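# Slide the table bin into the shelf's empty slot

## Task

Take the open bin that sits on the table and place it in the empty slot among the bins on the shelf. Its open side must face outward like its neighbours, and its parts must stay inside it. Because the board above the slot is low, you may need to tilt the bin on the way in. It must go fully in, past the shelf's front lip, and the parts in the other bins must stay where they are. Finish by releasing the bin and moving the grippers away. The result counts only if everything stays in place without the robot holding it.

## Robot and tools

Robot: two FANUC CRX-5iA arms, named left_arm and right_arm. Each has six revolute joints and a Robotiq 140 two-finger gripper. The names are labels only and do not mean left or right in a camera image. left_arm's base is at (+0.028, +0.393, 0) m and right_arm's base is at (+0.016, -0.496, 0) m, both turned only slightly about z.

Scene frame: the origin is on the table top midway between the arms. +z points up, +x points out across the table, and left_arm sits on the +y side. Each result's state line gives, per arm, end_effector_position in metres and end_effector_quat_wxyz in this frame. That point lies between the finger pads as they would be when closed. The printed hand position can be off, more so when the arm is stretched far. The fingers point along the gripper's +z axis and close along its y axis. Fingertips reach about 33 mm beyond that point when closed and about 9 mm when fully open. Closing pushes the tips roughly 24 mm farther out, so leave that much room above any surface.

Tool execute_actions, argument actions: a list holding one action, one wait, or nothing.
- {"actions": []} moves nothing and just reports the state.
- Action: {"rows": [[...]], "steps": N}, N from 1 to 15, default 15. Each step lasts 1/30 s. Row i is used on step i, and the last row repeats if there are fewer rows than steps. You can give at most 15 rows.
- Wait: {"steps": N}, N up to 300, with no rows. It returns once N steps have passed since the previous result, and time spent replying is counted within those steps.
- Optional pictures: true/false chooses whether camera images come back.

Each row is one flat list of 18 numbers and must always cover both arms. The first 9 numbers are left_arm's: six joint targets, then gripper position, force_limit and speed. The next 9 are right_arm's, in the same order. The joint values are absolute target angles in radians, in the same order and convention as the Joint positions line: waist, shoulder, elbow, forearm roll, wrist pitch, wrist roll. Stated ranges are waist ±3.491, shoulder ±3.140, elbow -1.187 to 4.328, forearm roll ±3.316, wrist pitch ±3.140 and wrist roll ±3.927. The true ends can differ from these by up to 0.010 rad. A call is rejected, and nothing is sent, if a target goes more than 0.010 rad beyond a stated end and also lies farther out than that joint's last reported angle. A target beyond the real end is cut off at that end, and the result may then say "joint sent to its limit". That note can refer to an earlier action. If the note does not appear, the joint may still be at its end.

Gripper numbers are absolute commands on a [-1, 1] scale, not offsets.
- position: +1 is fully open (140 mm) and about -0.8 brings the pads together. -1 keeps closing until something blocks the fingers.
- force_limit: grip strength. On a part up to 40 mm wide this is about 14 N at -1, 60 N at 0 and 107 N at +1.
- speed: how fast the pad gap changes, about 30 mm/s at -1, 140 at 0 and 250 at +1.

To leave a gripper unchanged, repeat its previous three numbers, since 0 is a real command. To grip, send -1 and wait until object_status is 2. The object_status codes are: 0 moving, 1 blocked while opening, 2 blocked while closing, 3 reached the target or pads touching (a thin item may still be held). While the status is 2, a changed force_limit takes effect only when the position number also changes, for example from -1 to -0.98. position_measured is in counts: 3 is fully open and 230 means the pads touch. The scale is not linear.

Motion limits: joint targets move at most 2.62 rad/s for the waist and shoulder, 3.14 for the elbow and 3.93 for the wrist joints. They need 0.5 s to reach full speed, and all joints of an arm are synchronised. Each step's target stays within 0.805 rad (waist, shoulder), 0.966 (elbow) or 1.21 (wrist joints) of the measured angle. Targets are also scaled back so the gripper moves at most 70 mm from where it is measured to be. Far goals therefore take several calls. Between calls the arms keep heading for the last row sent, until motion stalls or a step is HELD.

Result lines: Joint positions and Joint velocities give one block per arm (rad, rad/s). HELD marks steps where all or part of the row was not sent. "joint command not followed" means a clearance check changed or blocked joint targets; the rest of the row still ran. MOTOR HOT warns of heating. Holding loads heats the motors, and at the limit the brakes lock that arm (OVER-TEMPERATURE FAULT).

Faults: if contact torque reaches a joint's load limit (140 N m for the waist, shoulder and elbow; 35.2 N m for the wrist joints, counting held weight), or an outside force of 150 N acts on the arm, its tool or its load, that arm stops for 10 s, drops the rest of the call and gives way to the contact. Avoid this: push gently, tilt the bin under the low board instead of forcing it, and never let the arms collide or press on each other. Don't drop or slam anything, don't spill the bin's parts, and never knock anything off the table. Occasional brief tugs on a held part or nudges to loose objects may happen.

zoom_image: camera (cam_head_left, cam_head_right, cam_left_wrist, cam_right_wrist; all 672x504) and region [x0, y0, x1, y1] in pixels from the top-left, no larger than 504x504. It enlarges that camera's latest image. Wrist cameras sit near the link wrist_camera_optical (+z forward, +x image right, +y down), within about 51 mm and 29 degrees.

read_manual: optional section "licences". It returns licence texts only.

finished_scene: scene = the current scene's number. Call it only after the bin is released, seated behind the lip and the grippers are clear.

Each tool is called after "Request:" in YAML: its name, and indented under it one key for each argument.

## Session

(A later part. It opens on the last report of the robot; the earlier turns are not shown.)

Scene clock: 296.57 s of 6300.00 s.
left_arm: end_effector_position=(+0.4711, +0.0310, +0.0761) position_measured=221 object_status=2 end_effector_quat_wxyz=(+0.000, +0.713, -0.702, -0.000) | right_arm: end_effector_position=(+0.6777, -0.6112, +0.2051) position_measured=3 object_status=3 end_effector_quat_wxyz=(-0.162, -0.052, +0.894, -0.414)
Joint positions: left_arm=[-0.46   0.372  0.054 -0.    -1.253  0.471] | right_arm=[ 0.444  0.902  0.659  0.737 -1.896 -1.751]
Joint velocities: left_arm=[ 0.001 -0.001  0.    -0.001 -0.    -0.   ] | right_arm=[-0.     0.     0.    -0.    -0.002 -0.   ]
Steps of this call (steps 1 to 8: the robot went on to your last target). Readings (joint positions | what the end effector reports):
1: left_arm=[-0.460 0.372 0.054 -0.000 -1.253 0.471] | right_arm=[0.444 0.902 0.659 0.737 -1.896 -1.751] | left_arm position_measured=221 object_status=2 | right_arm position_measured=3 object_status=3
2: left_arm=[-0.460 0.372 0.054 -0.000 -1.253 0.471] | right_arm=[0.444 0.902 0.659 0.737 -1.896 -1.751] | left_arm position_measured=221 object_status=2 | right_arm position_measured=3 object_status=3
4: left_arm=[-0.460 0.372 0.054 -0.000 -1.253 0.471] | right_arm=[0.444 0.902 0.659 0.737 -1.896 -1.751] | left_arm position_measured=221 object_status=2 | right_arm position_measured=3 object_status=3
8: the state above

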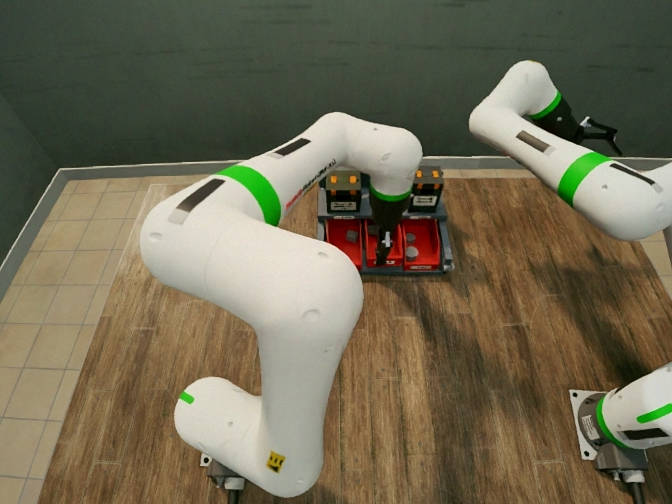

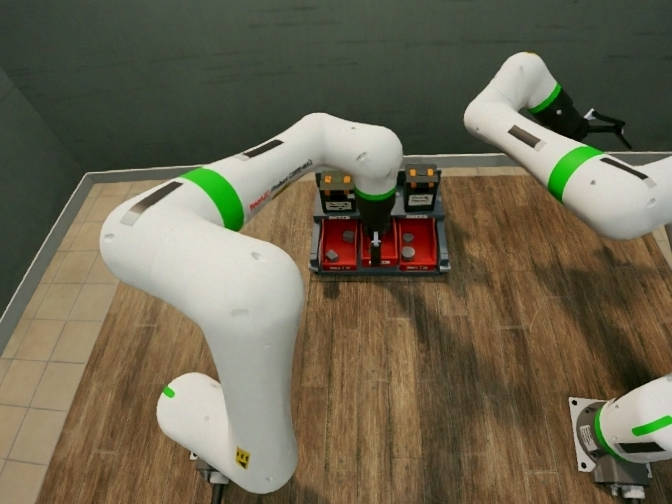

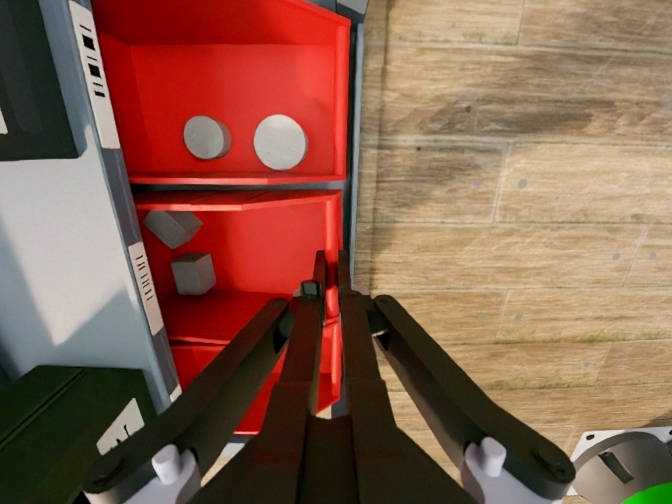

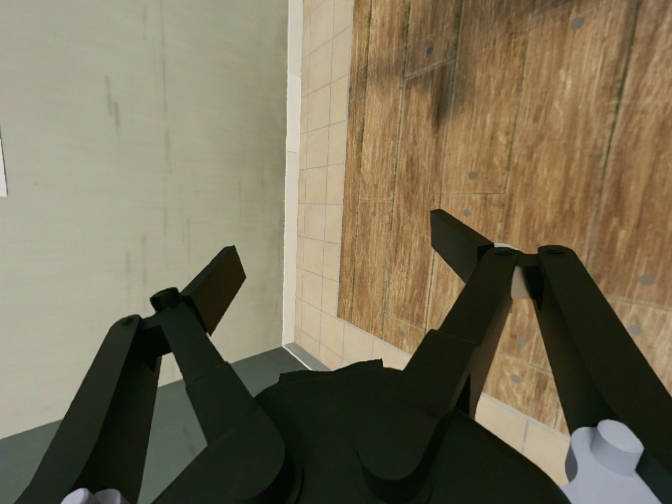

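Request:
execute_actions:
  actions:
    - {"rows":[[-0.46,0.3735,0.05,0,-1.2475,0.471,-1,0.4,-0.5,0.444,0.902,0.659,0.737,-1.896,-1.751,1,0,0],[-0.46,0.3735,0.05,0,-1.2475,0.471,-1,0.4,-0.5,0.444,0.902,0.659,0.737,-1.896,-1.751,1,0,0],[-0.46,0.3755,0.0465,0,-1.242,0.471,-1,0.4,-0.5,0.444,0.902,0.659,0.737,-1.896,-1.751,1,0,0],[-0.46,0.3755,0.0465,0,-1.242,0.471,-1,0.4,-0.5,0.444,0.902,0.659,0.737,-1.896,-1.751,1,0,0],[-0.46,0.3775,0.043,0,-1.2365,0.471,-1,0.4,-0.5,0.444,0.902,0.659,0.737,-1.896,-1.751,1,0,0],[-0.46,0.3775,0.043,0,-1.2365,0.471,-1,0.4,-0.5,0.444,0.902,0.659,0.737,-1.896,-1.751,1,0,0],[-0.46,0.3795,0.0395,0,-1.231,0.471,-1,0.4,-0.5,0.444,0.902,0.659,0.737,-1.896,-1.751,1,0,0],[-0.46,0.3795,0.0395,0,-1.231,0.471,-1,0.4,-0.5,0.444,0.902,0.659,0.737,-1.896,-1.751,1,0,0],[-0.46,0.3815,0.036,0,-1.2255,0.471,-1,0.4,-0.5,0.444,0.902,0.659,0.737,-1.896,-1.751,1,0,0],[-0.46,0.3815,0.036,0,-1.2255,0.471,-1,0.4,-0.5,0.444,0.902,0.659,0.737,-1.896,-1.751,1,0,0],[-0.46,0.3834,0.0326,0,-1.22,0.471,-1,0.4,-0.5,0.444,0.902,0.659,0.737,-1.896,-1.751,1,0,0]],"steps":15}
  pictures: false

Request:
execute_actions:
  actions:
    - {"rows":[[-0.46,0.3834,0.0326,0,-1.22,0.471,-0.58,0.4,-1,0.444,0.902,0.659,0.737,-1.896,-1.751,1,0,0]],"steps":15}
  pictures: false

Request:
execute_actions:
  actions:
    - {"steps":8}

Scene clock: 321.40 s of 6300.00 s.
left_arm: end_effector_position=(+0.4709, +0.0311, +0.0608) position_measured=221 object_status=2 end_effector_quat_wxyz=(+0.000, +0.713, -0.702, -0.000) | right_arm: end_effector_position=(+0.6777, -0.6112, +0.2051) position_measured=3 object_status=3 end_effector_quat_wxyz=(-0.162, -0.052, +0.894, -0.414)
Joint positions: left_arm=[-0.46   0.384  0.033 -0.    -1.22   0.471] | right_arm=[ 0.444  0.902  0.659  0.737 -1.896 -1.751]
Joint velocities: left_arm=[-0.     0.001  0.     0.     0.002 -0.001] | right_arm=[-0.     0.001  0.001 -0.    -0.001 -0.   ]
Steps of this call (steps 1 to 15: the robot went on to your last target; steps 16 to 90: nothing new was sent; then 21.33 s passed at rest; steps 91 to 105: all 15 steps of this action). Readings (joint positions | what the end effector reports):
91: left_arm=[-0.460 0.372 0.054 -0.000 -1.253 0.471] | right_arm=[0.444 0.902 0.659 0.737 -1.896 -1.751] | left_arm position_measured=221 object_status=2 | right_arm position_measured=3 object_status=3
92: left_arm=[-0.460 0.372 0.052 -0.000 -1.251 0.471] | right_arm=[0.444 0.902 0.659 0.737 -1.896 -1.751] | left_arm position_measured=221 object_status=2 | right_arm position_measured=3 object_status=3
94: left_arm=[-0.460 0.374 0.048 -0.000 -1.245 0.471] | right_arm=[0.444 0.902 0.659 0.737 -1.896 -1.751] | left_arm position_measured=221 object_status=2 | right_arm position_measured=3 object_status=3
98: left_arm=[-0.460 0.378 0.041 -0.000 -1.234 0.471] | right_arm=[0.444 0.902 0.659 0.737 -1.896 -1.751] | left_arm position_measured=221 object_status=2 | right_arm position_measured=3 object_status=3
105: the state above

Scene clock: 321.90 s of 6300.00 s.
left_arm: end_effector_position=(+0.4709, +0.0311, +0.0608) position_measured=202 object_status=0 end_effector_quat_wxyz=(+0.000, +0.713, -0.702, -0.000) | right_arm: end_effector_position=(+0.6777, -0.6112, +0.2051) position_measured=3 object_status=3 end_effector_quat_wxyz=(-0.162, -0.052, +0.894, -0.414)
Joint positions: left_arm=[-0.46   0.384  0.033 -0.    -1.22   0.471] | right_arm=[ 0.444  0.902  0.659  0.737 -1.896 -1.751]
Joint velocities: left_arm=[ 0.     0.001  0.    -0.001 -0.001  0.001] | right_arm=[ 0.     0.    -0.001 -0.    -0.     0.   ]
Steps of this call (steps 1 to 15: all 15 steps of this action). Readings (joint positions | what the end effector reports):
1: left_arm=[-0.460 0.384 0.033 -0.000 -1.220 0.471] | right_arm=[0.444 0.902 0.659 0.737 -1.896 -1.751] | left_arm position_measured=221 object_status=0 | right_arm position_measured=3 object_status=3
2: left_arm=[-0.460 0.384 0.033 -0.000 -1.220 0.471] | right_arm=[0.444 0.902 0.659 0.737 -1.896 -1.751] | left_arm position_measured=221 object_status=0 | right_arm position_measured=3 object_status=3
4: left_arm=[-0.460 0.384 0.033 -0.000 -1.220 0.471] | right_arm=[0.444 0.902 0.659 0.737 -1.896 -1.751] | left_arm position_measured=217 object_status=0 | right_arm position_measured=3 object_status=3
8: left_arm=[-0.460 0.384 0.033 -0.000 -1.220 0.471] | right_arm=[0.444 0.902 0.659 0.737 -1.896 -1.751] | left_arm position_measured=211 object_status=0 | right_arm position_measured=3 object_status=3
15: the state above

Scene clock: 322.17 s of 6300.00 s.
left_arm: end_effector_position=(+0.4709, +0.0311, +0.0609) position_measured=202 object_status=3 end_effector_quat_wxyz=(-0.000, +0.713, -0.702, +0.000) | right_arm: end_effector_position=(+0.6777, -0.6112, +0.2051) position_measured=3 object_status=3 end_effector_quat_wxyz=(-0.162, -0.052, +0.894, -0.414)
Joint positions: left_arm=[-0.46   0.383  0.033 -0.    -1.22   0.471] | right_arm=[ 0.444  0.902  0.659  0.737 -1.896 -1.751]
Joint velocities: left_arm=[-0.     0.    -0.    -0.    -0.001 -0.001] | right_arm=[ 0.    -0.    -0.001 -0.001  0.    -0.001]
Steps of this call (steps 1 to 8: the robot went on to your last target). Readings (joint positions | what the end effector reports):
1: left_arm=[-0.460 0.384 0.033 -0.000 -1.220 0.471] | right_arm=[0.444 0.902 0.659 0.737 -1.896 -1.751] | left_arm position_measured=202 object_status=0 | right_arm position_measured=3 object_status=3
2: left_arm=[-0.460 0.384 0.033 -0.000 -1.220 0.471] | right_arm=[0.444 0.902 0.659 0.737 -1.896 -1.751] | left_arm position_measured=202 object_status=0 | right_arm position_measured=3 object_status=3
4: left_arm=[-0.460 0.383 0.033 -0.000 -1.220 0.471] | right_arm=[0.444 0.902 0.659 0.737 -1.896 -1.751] | left_arm position_measured=202 object_status=0 | right_arm position_measured=3 object_status=3
8: the state above

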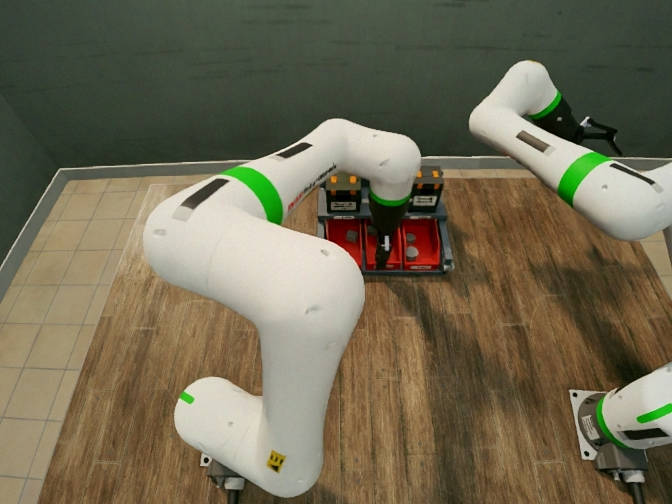

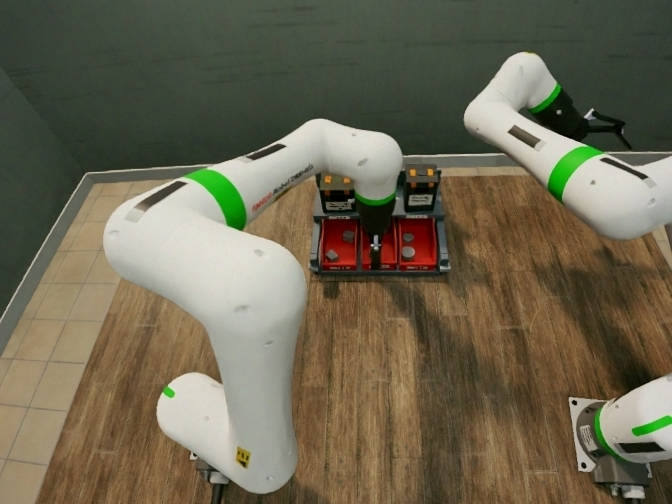

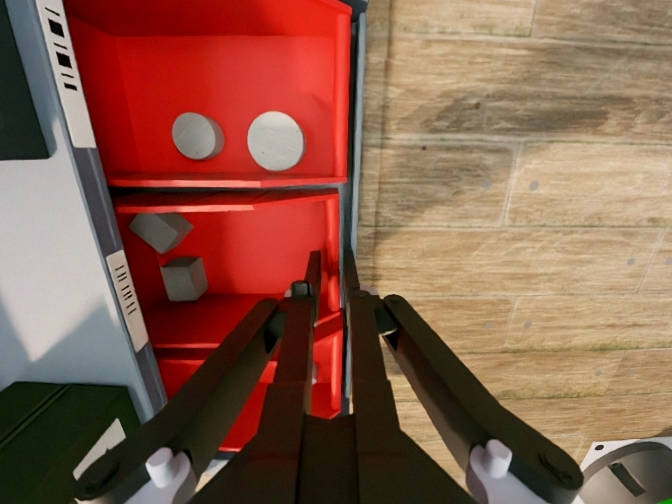

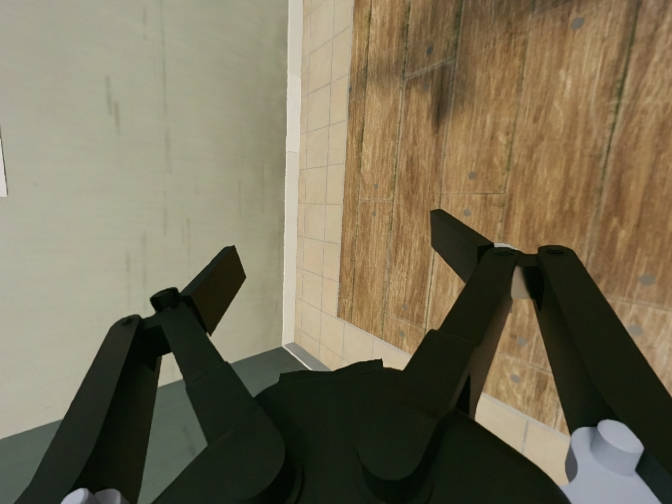

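Request:
execute_actions:
  actions:
    - {"rows":[[-0.46,0.3775,0.043,0,-1.2365,0.471,-0.58,0.4,-1,0.444,0.902,0.659,0.737,-1.896,-1.751,1,0,0],[-0.46,0.3775,0.043,0,-1.2365,0.471,-0.58,0.4,-1,0.444,0.902,0.659,0.737,-1.896,-1.751,1,0,0],[-0.46,0.3713,0.053,0,-1.2525,0.471,-0.58,0.4,-1,0.444,0.902,0.659,0.737,-1.896,-1.751,1,0,0],[-0.46,0.3713,0.053,0,-1.2525,0.471,-0.58,0.4,-1,0.444,0.902,0.659,0.737,-1.896,-1.751,1,0,0],[-0.46,0.361,0.0732,0,-1.283,0.471,-0.58,0.4,-1,0.444,0.902,0.659,0.737,-1.896,-1.751,1,0,0],[-0.46,0.361,0.0732,0,-1.283,0.471,-0.58,0.4,-1,0.444,0.902,0.659,0.737,-1.896,-1.751,1,0,0],[-0.46,0.352,0.097,0,-1.316,0.471,-0.58,0.4,-1,0.444,0.902,0.659,0.737,-1.896,-1.751,1,0,0],[-0.46,0.352,0.097,0,-1.316,0.471,-0.58,0.4,-1,0.444,0.902,0.659,0.737,-1.896,-1.751,1,0,0],[-0.46,0.3425,0.1205,0,-1.3488,0.471,-0.58,0.4,-1,0.444,0.902,0.659,0.737,-1.896,-1.751,1,0,0]],"steps":15}

Scene clock: 338.53 s of 6300.00 s.
left_arm: end_effector_position=(+0.4709, +0.0311, +0.1201) position_measured=202 object_status=3 end_effector_quat_wxyz=(-0.000, +0.713, -0.702, +0.000) | right_arm: end_effector_position=(+0.6777, -0.6112, +0.2051) position_measured=3 object_status=3 end_effector_quat_wxyz=(-0.162, -0.052, +0.894, -0.414)
Joint positions: left_arm=[-0.46   0.342  0.12  -0.    -1.349  0.471] | right_arm=[ 0.444  0.902  0.659  0.737 -1.896 -1.751]
Joint velocities: left_arm=[ 0.     0.001  0.    -0.    -0.002 -0.   ] | right_arm=[-0.    -0.002  0.001 -0.001  0.     0.   ]
Steps of this call (steps 1 to 15: the robot went on to your last target; steps 16 to 90: nothing new was sent; then 12.87 s passed at rest; steps 91 to 105: all 15 steps of this action). Readings (joint positions | what the end effector reports):
91: left_arm=[-0.460 0.383 0.033 -0.000 -1.220 0.471] | right_arm=[0.444 0.902 0.659 0.737 -1.896 -1.751] | left_arm position_measured=202 object_status=3 | right_arm position_measured=3 object_status=3
92: left_arm=[-0.460 0.382 0.035 -0.000 -1.225 0.471] | right_arm=[0.444 0.902 0.659 0.737 -1.896 -1.751] | left_arm position_measured=202 object_status=3 | right_arm position_measured=3 object_status=3
94: left_arm=[-0.460 0.375 0.047 -0.000 -1.242 0.471] | right_arm=[0.444 0.902 0.659 0.737 -1.896 -1.751] | left_arm position_measured=202 object_status=3 | right_arm position_measured=3 object_status=3
98: left_arm=[-0.460 0.360 0.076 -0.000 -1.288 0.471] | right_arm=[0.444 0.902 0.659 0.737 -1.896 -1.751] | left_arm position_measured=202 object_status=3 | right_arm position_measured=3 object_status=3
105: the state above

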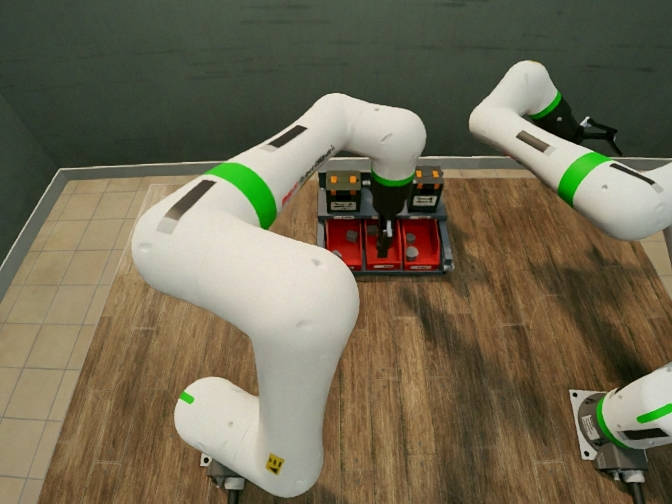

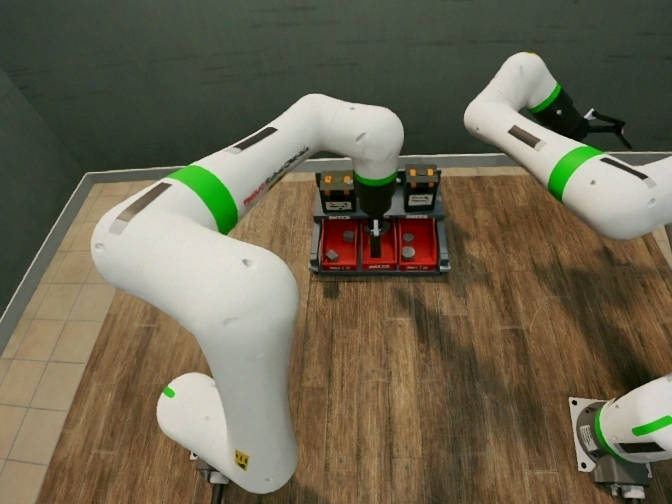

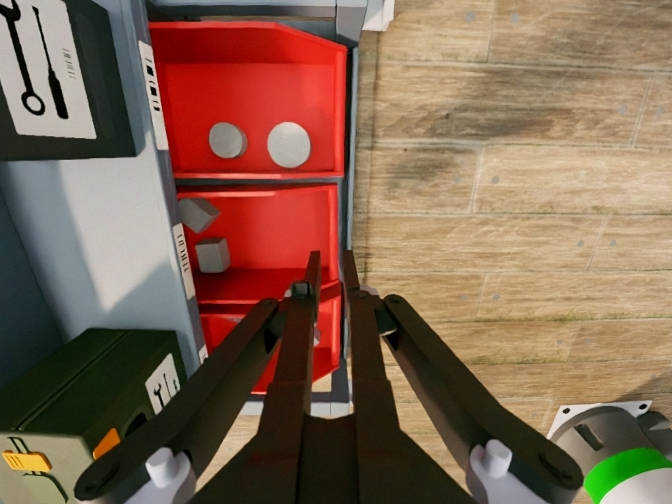

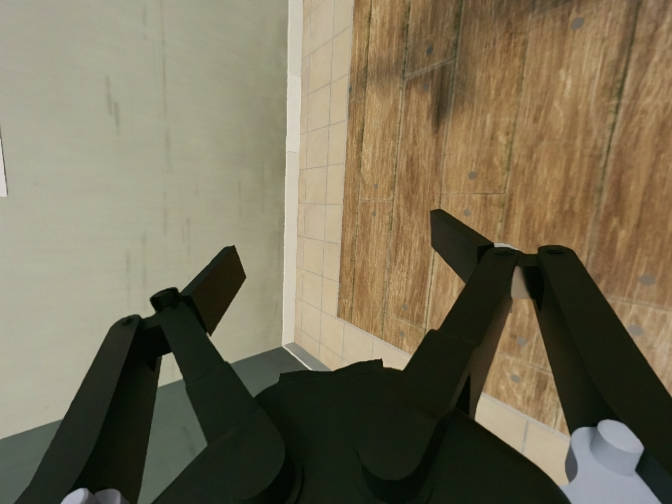

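Request:
execute_actions:
  actions:
    - {"rows":[[-0.39,-0.1245,-0.0903,0,-1.605,0.386,-0.58,0.4,-1,0.444,0.902,0.659,0.737,-1.896,-1.751,1,0,0]],"steps":15}
  pictures: false

Request:
execute_actions:
  actions:
    - {"rows":[[0.3,-0.1245,-0.0903,0,-1.605,0.386,-0.58,0.4,-1,0.444,0.902,0.659,0.737,-1.896,-1.751,1,0,0]],"steps":15}
  pictures: false

Request:
execute_actions:
  actions:
    - {"steps":20}

Request:
zoom_image:
  camera: "cam_head_left"
  region: [290, 150, 480, 310]

Scene clock: 349.93 s of 6300.00 s.
left_arm: end_effector_position=(+0.3702, +0.1054, +0.2250) position_measured=202 object_status=3 end_effector_quat_wxyz=(-0.000, +0.709, -0.706, +0.000) | right_arm: end_effector_position=(+0.6777, -0.6112, +0.2051) position_measured=3 object_status=3 end_effector_quat_wxyz=(-0.162, -0.052, +0.894, -0.414)
Joint positions: left_arm=[-0.408 -0.005 -0.036 -0.    -1.539  0.408] | right_arm=[ 0.444  0.902  0.659  0.737 -1.896 -1.751]
Joint velocities: left_arm=[ 0.139 -0.926 -0.418 -0.001 -0.503 -0.166] | right_arm=[-0.    -0.     0.     0.001  0.001 -0.   ]
Steps of this call (steps 1 to 15: the robot went on to your last target; steps 16 to 90: nothing new was sent; then 7.90 s passed at rest; steps 91 to 105: all 15 steps of this action). Readings (joint positions | what the end effector reports):
91: left_arm=[-0.460 0.343 0.121 -0.000 -1.349 0.471] | right_arm=[0.444 0.902 0.659 0.737 -1.896 -1.751] | left_arm position_measured=202 object_status=3 | right_arm position_measured=3 object_status=3
92: left_arm=[-0.460 0.340 0.119 -0.000 -1.350 0.470] | right_arm=[0.444 0.902 0.659 0.737 -1.896 -1.751] | left_arm position_measured=202 object_status=3 | right_arm position_measured=3 object_status=3
94: left_arm=[-0.456 0.318 0.109 -0.000 -1.363 0.466] | right_arm=[0.444 0.902 0.659 0.737 -1.896 -1.751] | left_arm position_measured=202 object_status=3 | right_arm position_measured=3 object_status=3
98: left_arm=[-0.440 0.211 0.061 -0.000 -1.421 0.447] | right_arm=[0.444 0.902 0.659 0.737 -1.896 -1.751] | left_arm position_measured=202 object_status=3 | right_arm position_measured=3 object_status=3
105: the state above

Scene clock: 350.43 s of 6300.00 s.
left_arm: end_effector_position=(+0.4141, +0.2600, +0.2540) position_measured=202 object_status=3 end_effector_quat_wxyz=(-0.006, +0.829, -0.559, +0.009) | right_arm: end_effector_position=(+0.6777, -0.6112, +0.2051) position_measured=3 object_status=3 end_effector_quat_wxyz=(-0.162, -0.052, +0.894, -0.414)
Joint positions: left_arm=[-0.012 -0.123 -0.079  0.    -1.592  0.392] | right_arm=[ 0.444  0.902  0.659  0.737 -1.896 -1.751]
Joint velocities: left_arm=[ 1.001 -0.008 -0.034  0.002 -0.043 -0.02 ] | right_arm=[-0.  0.  0. -0.  0.  0.]
Steps of this call (steps 1 to 15: all 15 steps of this action). Readings (joint positions | what the end effector reports):
1: left_arm=[-0.403 -0.036 -0.050 -0.000 -1.556 0.402] | right_arm=[0.444 0.902 0.659 0.737 -1.896 -1.751] | left_arm position_measured=202 object_status=3 | right_arm position_measured=3 object_status=3
2: left_arm=[-0.397 -0.064 -0.062 -0.000 -1.571 0.398] | right_arm=[0.444 0.902 0.659 0.737 -1.896 -1.751] | left_arm position_measured=202 object_status=3 | right_arm position_measured=3 object_status=3
4: left_arm=[-0.368 -0.105 -0.069 -0.000 -1.579 0.398] | right_arm=[0.444 0.902 0.659 0.737 -1.896 -1.751] | left_arm position_measured=202 object_status=3 | right_arm position_measured=3 object_status=3
8: left_arm=[-0.247 -0.122 -0.071 0.000 -1.582 0.396] | right_arm=[0.444 0.902 0.659 0.737 -1.896 -1.751] | left_arm position_measured=202 object_status=3 | right_arm position_measured=3 object_status=3
15: the state above

Scene clock: 351.10 s of 6300.00 s.
left_arm: end_effector_position=(+0.4281, +0.3825, +0.2500) position_measured=202 object_status=3 end_effector_quat_wxyz=(-0.000, +0.905, -0.426, +0.000) | right_arm: end_effector_position=(+0.6777, -0.6112, +0.2051) position_measured=3 object_status=3 end_effector_quat_wxyz=(-0.162, -0.052, +0.894, -0.414)
Joint positions: left_arm=[ 0.3   -0.125 -0.09   0.    -1.605  0.386] | right_arm=[ 0.444  0.902  0.659  0.737 -1.896 -1.751]
Joint velocities: left_arm=[-0.    -0.001  0.     0.001 -0.001  0.   ] | right_arm=[-0.001 -0.     0.001 -0.     0.002 -0.   ]
Steps of this call (steps 1 to 20: the robot went on to your last target). Readings (joint positions | what the end effector reports):
1: left_arm=[0.022 -0.123 -0.081 0.000 -1.593 0.391] | right_arm=[0.444 0.902 0.659 0.737 -1.896 -1.751] | left_arm position_measured=202 object_status=3 | right_arm position_measured=3 object_status=3
2: left_arm=[0.056 -0.123 -0.082 0.000 -1.595 0.391] | right_arm=[0.444 0.902 0.659 0.737 -1.896 -1.751] | left_arm position_measured=202 object_status=3 | right_arm position_measured=3 object_status=3
4: left_arm=[0.124 -0.123 -0.084 0.000 -1.597 0.389] | right_arm=[0.444 0.902 0.659 0.737 -1.896 -1.751] | left_arm position_measured=202 object_status=3 | right_arm position_measured=3 object_status=3
8: left_arm=[0.250 -0.124 -0.089 0.000 -1.603 0.387] | right_arm=[0.444 0.902 0.659 0.737 -1.896 -1.751] | left_arm position_measured=202 object_status=3 | right_arm position_measured=3 object_status=3
20: the state above

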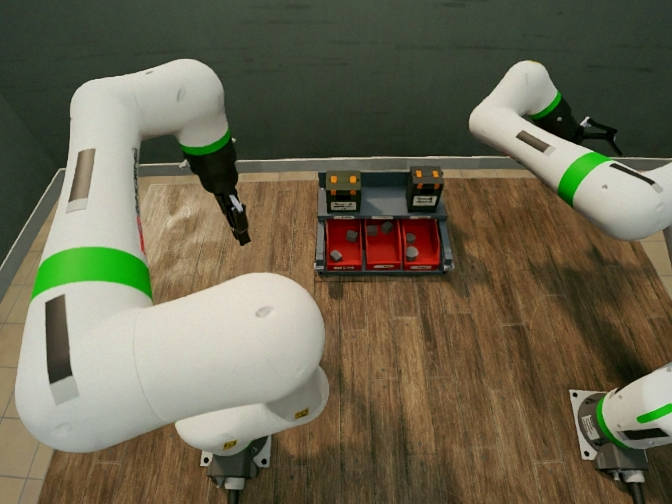

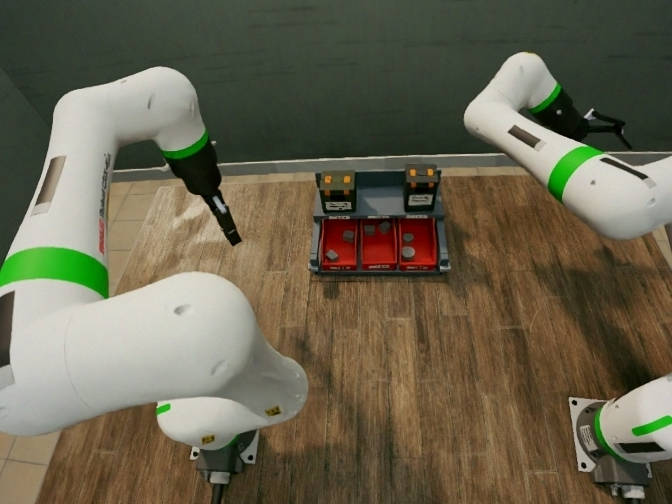

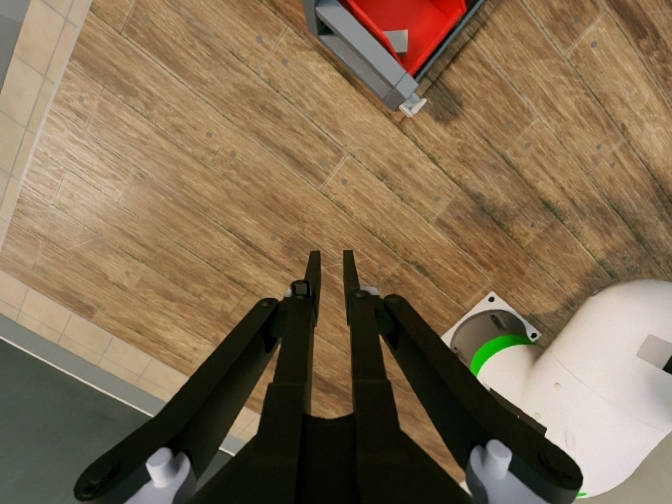

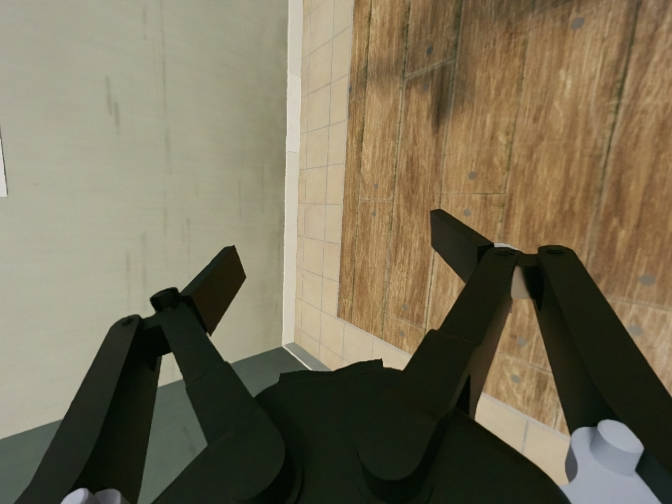

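Region (290, 150, 480, 310) of cam_head_left's 672x504 image, scaled by 2.653, with more detail than that image has; it fills the top 424 rows of this view, and the rest is white.

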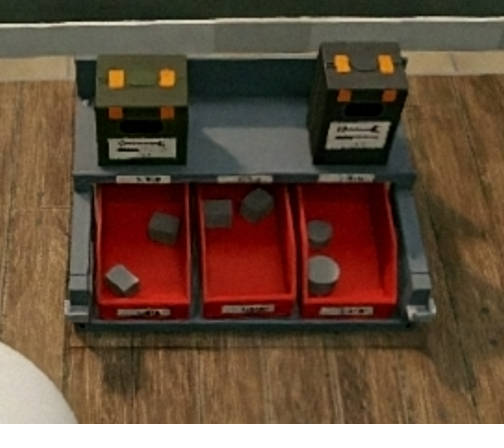

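The bin is seated in line with its neighbours, both parts are still in it, and the arm is clear.

Request:
finished_scene:
  scene: 2

The scene is finished: the task was done.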